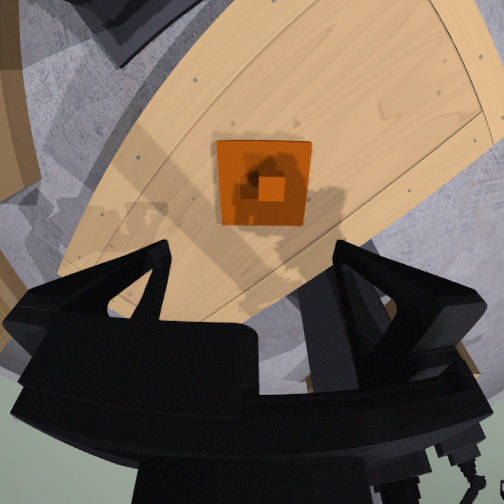

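Scene clock: 125.83 s.
Joint torques (N m, as the arm reports them, + toward a larger angle): arm1=[  1.17 -15.77   8.14   0.83   0.04   0.14] | arm2=[ 0.94 -3.73  9.41  0.35  0.   -0.09] | arm3=[-1.16 -7.25 10.18 -0.59 -0.07  0.1 ] | arm4=[-1.49 -2.27  9.42  1.11  0.02 -0.22] | arm5=[ 0.74  0.73  9.61  0.17  0.07 -0.18] | arm6=[ 0.44  0.04  7.19  0.08  0.2  -0.09]
arm1.joint_positions: joint1_rad=+0.997 joint2_rad=+1.581 joint3_rad=+1.308 joint4_rad=-0.887 joint5_rad=+0.002 joint6_rad=+0.541 gripper_m=+0.093
arm1.joint_status: all done
arm1.hand: x=-0.0160 y=+0.1450 z=+0.8700 quat_wxyz=(-0.192, -0.202, -0.958, -0.073) (m; scene frame)
arm2.joint_positions: joint1_rad=+1.492 joint2_rad=+1.189 joint3_rad=+1.209 joint4_rad=-1.558 joint5_rad=+0.000 joint6_rad=+0.012 gripper_m=+0.094
arm2.joint_status: all done
arm2.hand: x=-0.3995 y=+1.0287 z=+0.9818 quat_wxyz=(-0.002, +0.963, +0.271, -0.018) (m; scene frame)
arm3.joint_positions: joint1_rad=+0.303 joint2_rad=+1.190 joint3_rad=+1.198 joint4_rad=-1.488 joint5_rad=+0.002 joint6_rad=+0.543 gripper_m=+0.093
arm3.joint_status: all done
arm3.hand: x=+0.3594 y=-0.5432 z=+0.9552 quat_wxyz=(-0.030, +0.284, -0.958, -0.032) (m; scene frame)
arm4.joint_positions: joint1_rad=+1.950 joint2_rad=+0.694 joint3_rad=+0.798 joint4_rad=-1.395 joint5_rad=-0.001 joint6_rad=+0.004 gripper_m=+0.093
arm4.joint_status: not commanded
arm4.hand: x=-1.4920 y=-0.1636 z=+0.8911 quat_wxyz=(-0.145, +0.048, -0.988, -0.010) (m; scene frame)
arm5.joint_positions: joint1_rad=-0.701 joint2_rad=+0.612 joint3_rad=+0.595 joint4_rad=-1.568 joint5_rad=-0.003 joint6_rad=+0.014 gripper_m=+0.094
arm5.joint_status: not commanded
arm5.hand: x=+1.1256 y=+1.3555 z=+0.8085 quat_wxyz=(+0.006, +0.286, -0.958, -0.001) (m; scene frame)
arm6.joint_positions: joint1_rad=+0.117 joint2_rad=+0.703 joint3_rad=+0.703 joint4_rad=-1.565 joint5_rad=-0.003 joint6_rad=+0.012 gripper_m=+0.094
arm6.joint_status: not commanded
arm6.hand: x=+1.2939 y=-1.4213 z=+0.8550 quat_wxyz=(-0.004, +0.349, -0.937, -0.001) (m; scene frame)
pictures: none
No camera images: the call's "cameras" was empty. Leave "cameras" out to get every camera's image.

Scene clock: 127.87 s.
Joint torques (N m, as the arm reports them, + toward a larger angle): arm1=[ 0.97 -1.34  7.85  0.28  0.03  0.15] | arm2=[ -0.13 -18.17  10.05   1.03  -0.03  -0.13] | arm3=[-1.03 -7.58 10.12 -0.57 -0.08  0.1 ] | arm4=[-1.38 -2.16  9.41  1.12  0.02 -0.21] | arm5=[ 0.81  0.63  9.6   0.18  0.07 -0.19] | arm6=[ 0.33  0.01  7.23  0.05  0.17 -0.1 ]
arm1.joint_positions: joint1_rad=+0.603 joint2_rad=+0.702 joint3_rad=+0.709 joint4_rad=-1.486 joint5_rad=+0.002 joint6_rad=+0.541 gripper_m=+0.093
arm1.joint_status: all done
arm1.hand: x=-0.3969 y=+0.0258 z=+0.8727 quat_wxyz=(-0.044, -0.393, -0.918, -0.012) (m; scene frame)
arm2.joint_positions: joint1_rad=+1.804 joint2_rad=+2.627 joint3_rad=+1.910 joint4_rad=-0.840 joint5_rad=+0.000 joint6_rad=-0.125 gripper_m=+0.094
arm2.joint_status: all done
arm2.hand: x=-0.5565 y=+0.6947 z=+0.4709 quat_wxyz=(-0.005, +0.878, +0.478, -0.007) (m; scene frame)
arm3.joint_positions: joint1_rad=+0.303 joint2_rad=+1.190 joint3_rad=+1.198 joint4_rad=-1.488 joint5_rad=+0.002 joint6_rad=+0.543 gripper_m=+0.093
arm3.joint_status: not commanded
arm3.hand: x=+0.3594 y=-0.5432 z=+0.9552 quat_wxyz=(-0.030, +0.284, -0.958, -0.032) (m; scene frame)
arm4.joint_positions: joint1_rad=+1.950 joint2_rad=+0.694 joint3_rad=+0.798 joint4_rad=-1.395 joint5_rad=-0.001 joint6_rad=+0.004 gripper_m=+0.093
arm4.joint_status: not commanded
arm4.hand: x=-1.4920 y=-0.1636 z=+0.8911 quat_wxyz=(-0.145, +0.048, -0.988, -0.010) (m; scene frame)
arm5.joint_positions: joint1_rad=-0.701 joint2_rad=+0.612 joint3_rad=+0.595 joint4_rad=-1.568 joint5_rad=-0.003 joint6_rad=+0.014 gripper_m=+0.094
arm5.joint_status: not commanded
arm5.hand: x=+1.1256 y=+1.3555 z=+0.8085 quat_wxyz=(+0.006, +0.286, -0.958, -0.001) (m; scene frame)
arm6.joint_positions: joint1_rad=+0.117 joint2_rad=+0.703 joint3_rad=+0.703 joint4_rad=-1.565 joint5_rad=-0.003 joint6_rad=+0.012 gripper_m=+0.094
arm6.joint_status: not commanded
arm6.hand: x=+1.2939 y=-1.4213 z=+0.8550 quat_wxyz=(-0.004, +0.349, -0.937, -0.001) (m; scene frame)
pictures: arm2_cam_wrist, room_a
camera_calibration (this result's frames):
arm2_cam_wrist: T_world_to_cam=[[-0.837342, 0.546415, 0.017034, -0.854991], [0.455827, 0.680643, 0.573539, -0.482206], [0.301796, 0.488012, -0.819001, 0.343845], [0, 0, 0, 1]] pos_world=[-0.599888, 0.627589, 0.572737]
Images, in order (width x height): arm2_cam_wrist 504x504, room_a 672x504.

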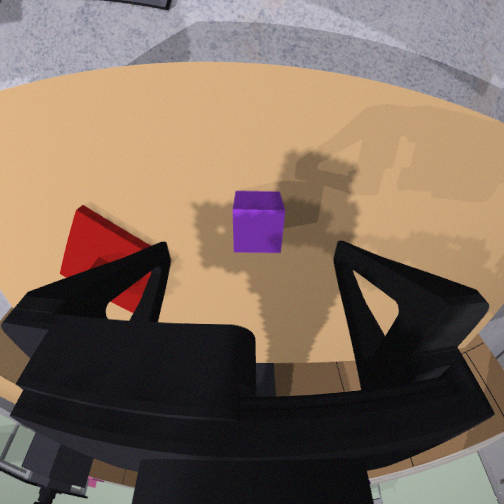

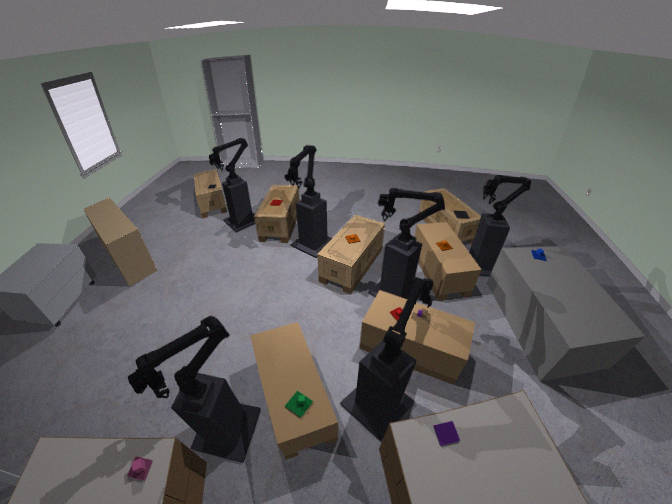

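Request:
execute_actions:
  actions:
    - {"arm2":{"joints":{"joint2_rad":2.74,"joint3_rad":1.965,"joint4_rad":-0.755}}}
  cameras: ["arm2_cam_wrist"]

Scene clock: 130.57 s.
Joint torques (N m, as the arm reports them, + toward a larger angle): arm1=[ 0.85 -1.39  7.78  0.3   0.02  0.14] | arm2=[ -0.14 -18.66   9.6    1.04  -0.03  -0.13] | arm3=[-1.02 -7.5  10.12 -0.56 -0.07  0.1 ] | arm4=[-1.33 -2.27  9.45  1.07  0.03 -0.22] | arm5=[ 0.79  0.81  9.62  0.19  0.06 -0.18] | arm6=[ 0.23 -0.33  7.22  0.02  0.18 -0.09]
arm1.joint_positions: joint1_rad=+0.603 joint2_rad=+0.702 joint3_rad=+0.709 joint4_rad=-1.486 joint5_rad=+0.002 joint6_rad=+0.541 gripper_m=+0.093
arm1.joint_status: not commanded
arm1.hand: x=-0.3969 y=+0.0258 z=+0.8727 quat_wxyz=(-0.044, -0.393, -0.918, -0.012) (m; scene frame)
arm2.joint_positions: joint1_rad=+1.804 joint2_rad=+2.739 joint3_rad=+1.939 joint4_rad=-0.766 joint5_rad=+0.000 joint6_rad=-0.125 gripper_m=+0.094
arm2.joint_status: all done
arm2.hand: x=-0.5494 y=+0.7046 z=+0.4067 quat_wxyz=(-0.007, +0.878, +0.478, -0.003) (m; scene frame)
arm3.joint_positions: joint1_rad=+0.303 joint2_rad=+1.190 joint3_rad=+1.198 joint4_rad=-1.488 joint5_rad=+0.002 joint6_rad=+0.543 gripper_m=+0.093
arm3.joint_status: not commanded
arm3.hand: x=+0.3594 y=-0.5432 z=+0.9552 quat_wxyz=(-0.030, +0.284, -0.958, -0.032) (m; scene frame)
arm4.joint_positions: joint1_rad=+1.950 joint2_rad=+0.694 joint3_rad=+0.798 joint4_rad=-1.395 joint5_rad=-0.001 joint6_rad=+0.004 gripper_m=+0.093
arm4.joint_status: not commanded
arm4.hand: x=-1.4920 y=-0.1636 z=+0.8911 quat_wxyz=(-0.145, +0.048, -0.988, -0.010) (m; scene frame)
arm5.joint_positions: joint1_rad=-0.701 joint2_rad=+0.612 joint3_rad=+0.595 joint4_rad=-1.568 joint5_rad=-0.003 joint6_rad=+0.014 gripper_m=+0.094
arm5.joint_status: not commanded
arm5.hand: x=+1.1256 y=+1.3555 z=+0.8085 quat_wxyz=(+0.006, +0.286, -0.958, -0.001) (m; scene frame)
arm6.joint_positions: joint1_rad=+0.117 joint2_rad=+0.703 joint3_rad=+0.703 joint4_rad=-1.565 joint5_rad=-0.003 joint6_rad=+0.012 gripper_m=+0.094
arm6.joint_status: not commanded
arm6.hand: x=+1.2939 y=-1.4213 z=+0.8550 quat_wxyz=(-0.004, +0.349, -0.937, -0.001) (m; scene frame)
pictures: arm2_cam_wrist
camera_calibration (this result's frames):
arm2_cam_wrist: T_world_to_cam=[[-0.837365, 0.546412, 0.0159309, -0.852934], [0.452519, 0.676537, 0.580969, -0.4573], [0.306671, 0.493692, -0.81377, 0.280788], [0, 0, 0, 1]] pos_world=[-0.59339, 0.636811, 0.507762]
Images, in order (width x height): arm2_cam_wrist 504x504.

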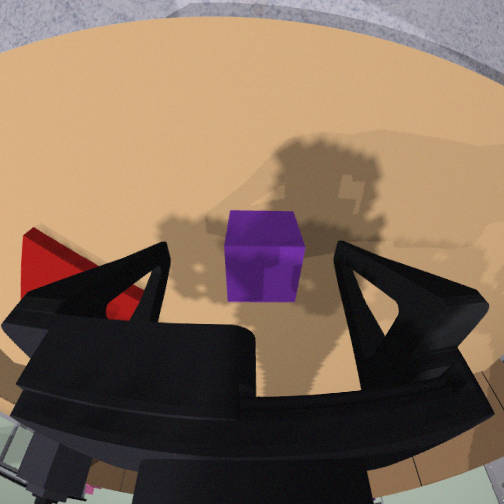

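Request:
execute_actions:
  actions:
    - {"arm2":{"joints":{"joint2_rad":2.77}}}
  cameras: []

Request:
execute_actions:
  actions:
    - {"arm2":{"joints":{"gripper_m":0.025}}}
  cameras: ["arm2_cam_wrist"]

Request:
execute_actions:
  actions:
    - {"arm2":{"joints":{"joint2_rad":2.1,"joint3_rad":1.6,"joint4_rad":-1.05}}}
  cameras: []

Request:
execute_actions:
  actions:
    - {"arm2":{"joints":{"joint1_rad":-0.203,"joint2_rad":2.0,"joint3_rad":1.24,"joint4_rad":-0.79,"joint6_rad":0.35}}}
  cameras: ["arm2_cam_wrist"]

Scene clock: 138.33 s.
Joint torques (N m, as the arm reports them, + toward a larger angle): arm1=[ 0.71 -1.34  7.8   0.3   0.03  0.16] | arm2=[ -0.18 -16.23   9.55   1.09  -0.03  -0.13] | arm3=[-0.95 -7.56 10.11 -0.59 -0.08  0.1 ] | arm4=[-1.34 -2.14  9.39  1.09  0.03 -0.23] | arm5=[ 0.88  0.75  9.63  0.19  0.07 -0.18] | arm6=[ 0.5   0.06  7.28 -0.04  0.18 -0.09]
arm1.joint_positions: joint1_rad=+0.603 joint2_rad=+0.702 joint3_rad=+0.709 joint4_rad=-1.486 joint5_rad=+0.002 joint6_rad=+0.541 gripper_m=+0.093
arm1.joint_status: not commanded
arm1.hand: x=-0.3969 y=+0.0258 z=+0.8727 quat_wxyz=(-0.044, -0.393, -0.918, -0.012) (m; scene frame)
arm2.joint_positions: joint1_rad=+1.804 joint2_rad=+2.742 joint3_rad=+1.939 joint4_rad=-0.766 joint5_rad=+0.000 joint6_rad=-0.125 gripper_m=+0.094
arm2.joint_status: all done
arm2.hand: x=-0.5486 y=+0.7056 z=+0.4047 quat_wxyz=(-0.007, +0.878, +0.478, -0.002) (m; scene frame)
arm3.joint_positions: joint1_rad=+0.303 joint2_rad=+1.190 joint3_rad=+1.198 joint4_rad=-1.488 joint5_rad=+0.002 joint6_rad=+0.543 gripper_m=+0.093
arm3.joint_status: not commanded
arm3.hand: x=+0.3594 y=-0.5432 z=+0.9552 quat_wxyz=(-0.030, +0.284, -0.958, -0.032) (m; scene frame)
arm4.joint_positions: joint1_rad=+1.950 joint2_rad=+0.694 joint3_rad=+0.798 joint4_rad=-1.395 joint5_rad=-0.001 joint6_rad=+0.004 gripper_m=+0.093
arm4.joint_status: not commanded
arm4.hand: x=-1.4920 y=-0.1636 z=+0.8911 quat_wxyz=(-0.145, +0.048, -0.988, -0.010) (m; scene frame)
arm5.joint_positions: joint1_rad=-0.701 joint2_rad=+0.612 joint3_rad=+0.595 joint4_rad=-1.568 joint5_rad=-0.003 joint6_rad=+0.014 gripper_m=+0.094
arm5.joint_status: not commanded
arm5.hand: x=+1.1256 y=+1.3555 z=+0.8085 quat_wxyz=(+0.006, +0.286, -0.958, -0.001) (m; scene frame)
arm6.joint_positions: joint1_rad=+0.117 joint2_rad=+0.703 joint3_rad=+0.703 joint4_rad=-1.565 joint5_rad=-0.003 joint6_rad=+0.012 gripper_m=+0.094
arm6.joint_status: not commanded
arm6.hand: x=+1.2939 y=-1.4213 z=+0.8550 quat_wxyz=(-0.004, +0.349, -0.937, -0.001) (m; scene frame)
pictures: none
No camera images: the call's "cameras" was empty. Leave "cameras" out to get every camera's image.

Scene clock: 139.00 s.
Joint torques (N m, as the arm reports them, + toward a larger angle): arm1=[ 1.   -1.29  7.82  0.32  0.03  0.16] | arm2=[ -0.22 -16.43   9.52   1.1   -0.05  -0.11] | arm3=[-1.03 -7.56 10.13 -0.57 -0.08  0.1 ] | arm4=[-1.44 -2.39  9.43  1.09  0.04 -0.21] | arm5=[ 0.85  0.78  9.63  0.19  0.07 -0.18] | arm6=[ 0.23 -0.02  7.2   0.11  0.19 -0.1 ]
arm1.joint_positions: joint1_rad=+0.603 joint2_rad=+0.702 joint3_rad=+0.709 joint4_rad=-1.486 joint5_rad=+0.002 joint6_rad=+0.541 gripper_m=+0.093
arm1.joint_status: not commanded
arm1.hand: x=-0.3969 y=+0.0258 z=+0.8727 quat_wxyz=(-0.044, -0.393, -0.918, -0.012) (m; scene frame)
arm2.joint_positions: joint1_rad=+1.804 joint2_rad=+2.742 joint3_rad=+1.939 joint4_rad=-0.766 joint5_rad=+0.000 joint6_rad=-0.127 gripper_m=+0.038
arm2.joint_status: gripper_m off_target (ended at +0.038, target +0.025)
arm2.hand: x=-0.5485 y=+0.7059 z=+0.4045 quat_wxyz=(-0.008, +0.878, +0.479, -0.002) (m; scene frame)
arm3.joint_positions: joint1_rad=+0.303 joint2_rad=+1.190 joint3_rad=+1.198 joint4_rad=-1.488 joint5_rad=+0.002 joint6_rad=+0.543 gripper_m=+0.093
arm3.joint_status: not commanded
arm3.hand: x=+0.3594 y=-0.5432 z=+0.9552 quat_wxyz=(-0.030, +0.284, -0.958, -0.032) (m; scene frame)
arm4.joint_positions: joint1_rad=+1.950 joint2_rad=+0.694 joint3_rad=+0.798 joint4_rad=-1.395 joint5_rad=-0.001 joint6_rad=+0.004 gripper_m=+0.093
arm4.joint_status: not commanded
arm4.hand: x=-1.4920 y=-0.1636 z=+0.8911 quat_wxyz=(-0.145, +0.048, -0.988, -0.010) (m; scene frame)
arm5.joint_positions: joint1_rad=-0.701 joint2_rad=+0.612 joint3_rad=+0.595 joint4_rad=-1.568 joint5_rad=-0.003 joint6_rad=+0.014 gripper_m=+0.094
arm5.joint_status: not commanded
arm5.hand: x=+1.1256 y=+1.3555 z=+0.8085 quat_wxyz=(+0.006, +0.286, -0.958, -0.001) (m; scene frame)
arm6.joint_positions: joint1_rad=+0.117 joint2_rad=+0.703 joint3_rad=+0.703 joint4_rad=-1.565 joint5_rad=-0.003 joint6_rad=+0.012 gripper_m=+0.094
arm6.joint_status: not commanded
arm6.hand: x=+1.2939 y=-1.4213 z=+0.8550 quat_wxyz=(-0.004, +0.349, -0.937, -0.001) (m; scene frame)
pictures: arm2_cam_wrist
camera_calibration (this result's frames):
arm2_cam_wrist: T_world_to_cam=[[-0.837989, 0.545445, 0.0162695, -0.852677], [0.450826, 0.675207, 0.583825, -0.4584], [0.307459, 0.496573, -0.811717, 0.275693], [0, 0, 0, 1]] pos_world=[-0.592639, 0.637701, 0.505283]
Images, in order (width x height): arm2_cam_wrist 504x504.

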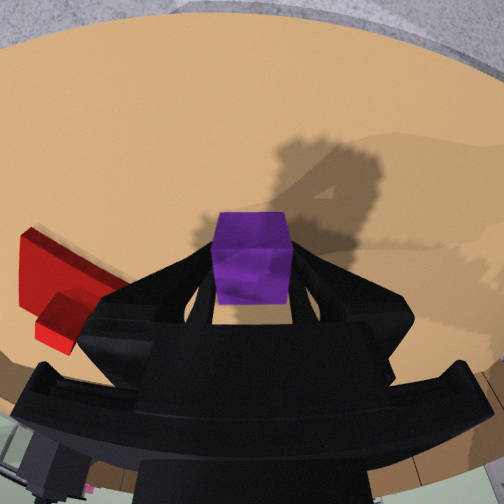

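Scene clock: 140.70 s.
Joint torques (N m, as the arm reports them, + toward a larger angle): arm1=[ 0.9  -1.32  7.79  0.32  0.02  0.16] | arm2=[ -0.07 -15.14   8.93   0.37  -0.05  -0.12] | arm3=[-1.05 -7.49 10.12 -0.58 -0.08  0.1 ] | arm4=[-1.37 -2.16  9.36  1.09  0.03 -0.22] | arm5=[ 0.75  0.6   9.62  0.18  0.07 -0.18] | arm6=[ 0.46 -0.35  7.13  0.    0.18 -0.1 ]
arm1.joint_positions: joint1_rad=+0.603 joint2_rad=+0.702 joint3_rad=+0.709 joint4_rad=-1.486 joint5_rad=+0.002 joint6_rad=+0.541 gripper_m=+0.093
arm1.joint_status: not commanded
arm1.hand: x=-0.3969 y=+0.0258 z=+0.8727 quat_wxyz=(-0.044, -0.393, -0.918, -0.012) (m; scene frame)
arm2.joint_positions: joint1_rad=+1.804 joint2_rad=+2.095 joint3_rad=+1.602 joint4_rad=-1.039 joint5_rad=+0.000 joint6_rad=-0.127 gripper_m=+0.038
arm2.joint_status: all done
arm2.hand: x=-0.5160 y=+0.7376 z=+0.7078 quat_wxyz=(-0.001, +0.878, +0.479, -0.019) (m; scene frame)
arm3.joint_positions: joint1_rad=+0.303 joint2_rad=+1.190 joint3_rad=+1.198 joint4_rad=-1.488 joint5_rad=+0.002 joint6_rad=+0.543 gripper_m=+0.093
arm3.joint_status: not commanded
arm3.hand: x=+0.3594 y=-0.5432 z=+0.9552 quat_wxyz=(-0.030, +0.284, -0.958, -0.032) (m; scene frame)
arm4.joint_positions: joint1_rad=+1.950 joint2_rad=+0.694 joint3_rad=+0.798 joint4_rad=-1.395 joint5_rad=-0.001 joint6_rad=+0.004 gripper_m=+0.093
arm4.joint_status: not commanded
arm4.hand: x=-1.4920 y=-0.1636 z=+0.8911 quat_wxyz=(-0.145, +0.048, -0.988, -0.010) (m; scene frame)
arm5.joint_positions: joint1_rad=-0.701 joint2_rad=+0.612 joint3_rad=+0.595 joint4_rad=-1.568 joint5_rad=-0.003 joint6_rad=+0.014 gripper_m=+0.094
arm5.joint_status: not commanded
arm5.hand: x=+1.1256 y=+1.3555 z=+0.8085 quat_wxyz=(+0.006, +0.286, -0.958, -0.001) (m; scene frame)
arm6.joint_positions: joint1_rad=+0.117 joint2_rad=+0.703 joint3_rad=+0.703 joint4_rad=-1.565 joint5_rad=-0.003 joint6_rad=+0.012 gripper_m=+0.094
arm6.joint_status: not commanded
arm6.hand: x=+1.2939 y=-1.4213 z=+0.8550 quat_wxyz=(-0.004, +0.349, -0.937, -0.001) (m; scene frame)
pictures: none
No camera images: the call's "cameras" was empty. Leave "cameras" out to get every camera's image.

Scene clock: 142.73 s.
Joint torques (N m, as the arm reports them, + toward a larger angle): arm1=[ 0.81 -1.5   7.8   0.3   0.03  0.15] | arm2=[  1.4  -12.7    7.22   0.84  -0.04   0.19] | arm3=[-1.   -7.56 10.12 -0.58 -0.07  0.1 ] | arm4=[-1.44 -2.19  9.44  1.07  0.02 -0.22] | arm5=[ 0.81  0.6   9.62  0.22  0.07 -0.17] | arm6=[ 0.38 -0.06  7.23  0.06  0.17 -0.12]
arm1.joint_positions: joint1_rad=+0.603 joint2_rad=+0.702 joint3_rad=+0.709 joint4_rad=-1.486 joint5_rad=+0.002 joint6_rad=+0.541 gripper_m=+0.093
arm1.joint_status: not commanded
arm1.hand: x=-0.3969 y=+0.0258 z=+0.8727 quat_wxyz=(-0.044, -0.393, -0.918, -0.012) (m; scene frame)
arm2.joint_positions: joint1_rad=-0.209 joint2_rad=+2.000 joint3_rad=+1.247 joint4_rad=-0.793 joint5_rad=+0.001 joint6_rad=+0.337 gripper_m=+0.038
arm2.joint_status: all done
arm2.hand: x=-0.3381 y=+1.6881 z=+0.6600 quat_wxyz=(-0.007, +0.739, -0.673, -0.019) (m; scene frame)
arm3.joint_positions: joint1_rad=+0.303 joint2_rad=+1.190 joint3_rad=+1.198 joint4_rad=-1.488 joint5_rad=+0.002 joint6_rad=+0.543 gripper_m=+0.093
arm3.joint_status: not commanded
arm3.hand: x=+0.3594 y=-0.5432 z=+0.9552 quat_wxyz=(-0.030, +0.284, -0.958, -0.032) (m; scene frame)
arm4.joint_positions: joint1_rad=+1.950 joint2_rad=+0.694 joint3_rad=+0.798 joint4_rad=-1.395 joint5_rad=-0.001 joint6_rad=+0.004 gripper_m=+0.093
arm4.joint_status: not commanded
arm4.hand: x=-1.4920 y=-0.1636 z=+0.8911 quat_wxyz=(-0.145, +0.048, -0.988, -0.010) (m; scene frame)
arm5.joint_positions: joint1_rad=-0.701 joint2_rad=+0.612 joint3_rad=+0.595 joint4_rad=-1.568 joint5_rad=-0.003 joint6_rad=+0.014 gripper_m=+0.094
arm5.joint_status: not commanded
arm5.hand: x=+1.1256 y=+1.3555 z=+0.8085 quat_wxyz=(+0.006, +0.286, -0.958, -0.001) (m; scene frame)
arm6.joint_positions: joint1_rad=+0.117 joint2_rad=+0.703 joint3_rad=+0.703 joint4_rad=-1.565 joint5_rad=-0.003 joint6_rad=+0.012 gripper_m=+0.094
arm6.joint_status: not commanded
arm6.hand: x=+1.2939 y=-1.4213 z=+0.8550 quat_wxyz=(-0.004, +0.349, -0.937, -0.001) (m; scene frame)
pictures: arm2_cam_wrist
camera_calibration (this result's frames):
arm2_cam_wrist: T_world_to_cam=[[0.995995, 0.0884163, -0.0132677, 0.194837], [0.0811253, -0.831365, 0.549774, 1.07503], [0.0375787, -0.548649, -0.835208, 1.61928], [0, 0, 0, 1]] pos_world=[-0.34212, 1.76494, 0.763996]
Images, in order (width x height): arm2_cam_wrist 504x504.

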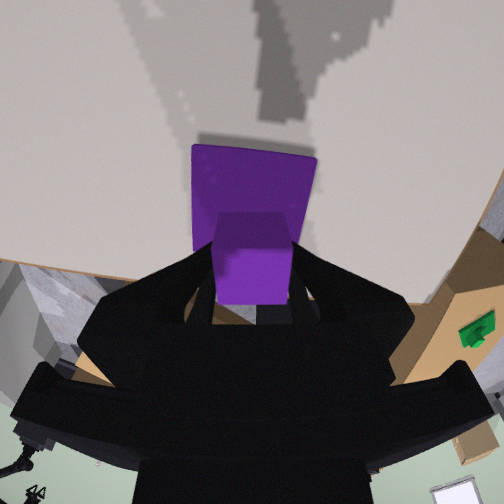

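Request:
execute_actions:
  actions:
    - {"arm2":{"joints":{"joint1_rad":-0.185,"joint2_rad":2.125,"joint3_rad":1.195,"joint4_rad":-0.632,"joint6_rad":0.46}}}
  cameras: ["arm2_cam_wrist"]

Request:
execute_actions:
  actions:
    - {"arm2":{"joints":{"joint2_rad":2.165,"joint4_rad":-0.61}}}
  cameras: ["arm2_cam_wrist"]

Scene clock: 148.47 s.
Joint torques (N m, as the arm reports them, + toward a larger angle): arm1=[ 1.05 -1.39  7.78  0.3   0.02  0.16] | arm2=[  1.61 -13.68   6.79   1.28  -0.02   0.22] | arm3=[-1.13 -7.52 10.12 -0.57 -0.08  0.1 ] | arm4=[-1.4  -2.28  9.41  1.06  0.04 -0.23] | arm5=[ 0.72  0.76  9.67  0.18  0.07 -0.19] | arm6=[ 0.42 -0.13  7.2  -0.07  0.21 -0.1 ]
arm1.joint_positions: joint1_rad=+0.603 joint2_rad=+0.702 joint3_rad=+0.709 joint4_rad=-1.486 joint5_rad=+0.002 joint6_rad=+0.541 gripper_m=+0.093
arm1.joint_status: not commanded
arm1.hand: x=-0.3969 y=+0.0258 z=+0.8727 quat_wxyz=(-0.044, -0.393, -0.918, -0.012) (m; scene frame)
arm2.joint_positions: joint1_rad=-0.199 joint2_rad=+2.135 joint3_rad=+1.191 joint4_rad=-0.646 joint5_rad=+0.001 joint6_rad=+0.445 gripper_m=+0.038
arm2.joint_status: all done
arm2.hand: x=-0.3329 y=+1.6643 z=+0.5791 quat_wxyz=(+0.001, +0.705, -0.709, +0.002) (m; scene frame)
arm3.joint_positions: joint1_rad=+0.303 joint2_rad=+1.190 joint3_rad=+1.198 joint4_rad=-1.488 joint5_rad=+0.002 joint6_rad=+0.543 gripper_m=+0.093
arm3.joint_status: not commanded
arm3.hand: x=+0.3594 y=-0.5432 z=+0.9552 quat_wxyz=(-0.030, +0.284, -0.958, -0.032) (m; scene frame)
arm4.joint_positions: joint1_rad=+1.950 joint2_rad=+0.694 joint3_rad=+0.798 joint4_rad=-1.395 joint5_rad=-0.001 joint6_rad=+0.004 gripper_m=+0.093
arm4.joint_status: not commanded
arm4.hand: x=-1.4920 y=-0.1636 z=+0.8911 quat_wxyz=(-0.145, +0.048, -0.988, -0.010) (m; scene frame)
arm5.joint_positions: joint1_rad=-0.701 joint2_rad=+0.612 joint3_rad=+0.595 joint4_rad=-1.568 joint5_rad=-0.003 joint6_rad=+0.014 gripper_m=+0.094
arm5.joint_status: not commanded
arm5.hand: x=+1.1256 y=+1.3555 z=+0.8085 quat_wxyz=(+0.006, +0.286, -0.958, -0.001) (m; scene frame)
arm6.joint_positions: joint1_rad=+0.117 joint2_rad=+0.703 joint3_rad=+0.703 joint4_rad=-1.565 joint5_rad=-0.003 joint6_rad=+0.012 gripper_m=+0.094
arm6.joint_status: not commanded
arm6.hand: x=+1.2939 y=-1.4213 z=+0.8550 quat_wxyz=(-0.004, +0.349, -0.937, -0.001) (m; scene frame)
pictures: arm2_cam_wrist
camera_calibration (this result's frames):
arm2_cam_wrist: T_world_to_cam=[[0.999951, -0.00962523, 0.00217243, 0.34626], [-0.00908167, -0.811657, 0.584063, 1.01667], [-0.00385847, -0.584055, -0.811705, 1.57004], [0, 0, 0, 1]] pos_world=[-0.330952, 1.74551, 0.679852]
Images, in order (width x height): arm2_cam_wrist 504x504.

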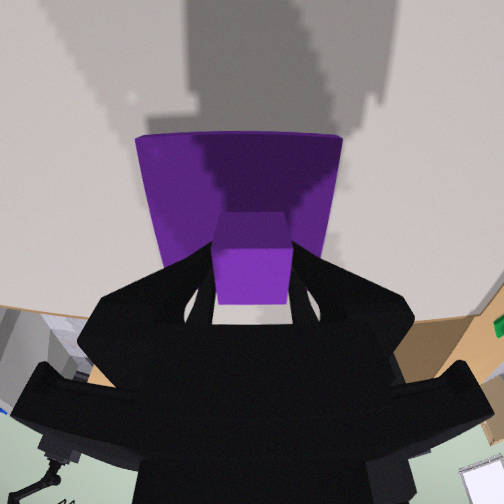

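Scene clock: 149.10 s.
Joint torques (N m, as the arm reports them, + toward a larger angle): arm1=[ 0.81 -1.41  7.8   0.27  0.02  0.16] | arm2=[  1.47 -11.62   6.72   1.24  -0.02   0.22] | arm3=[-1.15 -7.53 10.14 -0.58 -0.07  0.1 ] | arm4=[-1.37 -2.32  9.42  1.11  0.02 -0.21] | arm5=[ 0.84  0.65  9.61  0.17  0.07 -0.18] | arm6=[ 0.44 -0.48  7.15  0.03  0.22 -0.08]
arm1.joint_positions: joint1_rad=+0.603 joint2_rad=+0.702 joint3_rad=+0.709 joint4_rad=-1.486 joint5_rad=+0.002 joint6_rad=+0.541 gripper_m=+0.093
arm1.joint_status: not commanded
arm1.hand: x=-0.3969 y=+0.0258 z=+0.8727 quat_wxyz=(-0.044, -0.393, -0.918, -0.012) (m; scene frame)
arm2.joint_positions: joint1_rad=-0.199 joint2_rad=+2.144 joint3_rad=+1.191 joint4_rad=-0.624 joint5_rad=+0.001 joint6_rad=+0.446 gripper_m=+0.038
arm2.joint_status: all done
arm2.hand: x=-0.3343 y=+1.6672 z=+0.5750 quat_wxyz=(-0.001, +0.705, -0.709, -0.005) (m; scene frame)
arm3.joint_positions: joint1_rad=+0.303 joint2_rad=+1.190 joint3_rad=+1.198 joint4_rad=-1.488 joint5_rad=+0.002 joint6_rad=+0.543 gripper_m=+0.093
arm3.joint_status: not commanded
arm3.hand: x=+0.3594 y=-0.5432 z=+0.9552 quat_wxyz=(-0.030, +0.284, -0.958, -0.032) (m; scene frame)
arm4.joint_positions: joint1_rad=+1.950 joint2_rad=+0.694 joint3_rad=+0.798 joint4_rad=-1.395 joint5_rad=-0.001 joint6_rad=+0.004 gripper_m=+0.093
arm4.joint_status: not commanded
arm4.hand: x=-1.4920 y=-0.1636 z=+0.8911 quat_wxyz=(-0.145, +0.048, -0.988, -0.010) (m; scene frame)
arm5.joint_positions: joint1_rad=-0.701 joint2_rad=+0.612 joint3_rad=+0.595 joint4_rad=-1.568 joint5_rad=-0.003 joint6_rad=+0.014 gripper_m=+0.094
arm5.joint_status: not commanded
arm5.hand: x=+1.1256 y=+1.3555 z=+0.8085 quat_wxyz=(+0.006, +0.286, -0.958, -0.001) (m; scene frame)
arm6.joint_positions: joint1_rad=+0.117 joint2_rad=+0.703 joint3_rad=+0.703 joint4_rad=-1.565 joint5_rad=-0.003 joint6_rad=+0.012 gripper_m=+0.094
arm6.joint_status: not commanded
arm6.hand: x=+1.2939 y=-1.4213 z=+0.8550 quat_wxyz=(-0.004, +0.349, -0.937, -0.001) (m; scene frame)
pictures: arm2_cam_wrist
camera_calibration (this result's frames):
arm2_cam_wrist: T_world_to_cam=[[0.999939, -0.0104128, -0.00380085, 0.352414], [-0.00634524, -0.818845, 0.57398, 1.04008], [-0.00908903, -0.57392, -0.818861, 1.5539], [0, 0, 0, 1]] pos_world=[-0.331669, 1.74715, 0.67678]
Images, in order (width x height): arm2_cam_wrist 504x504.

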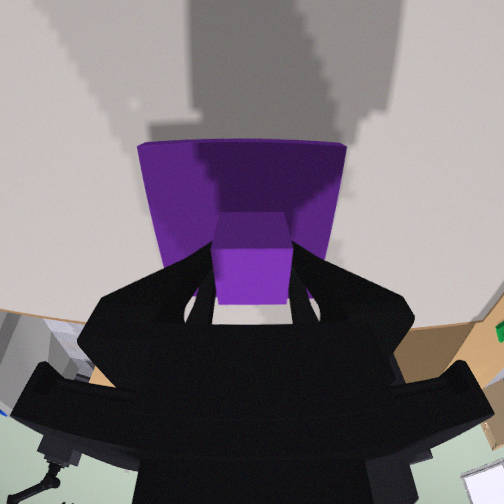

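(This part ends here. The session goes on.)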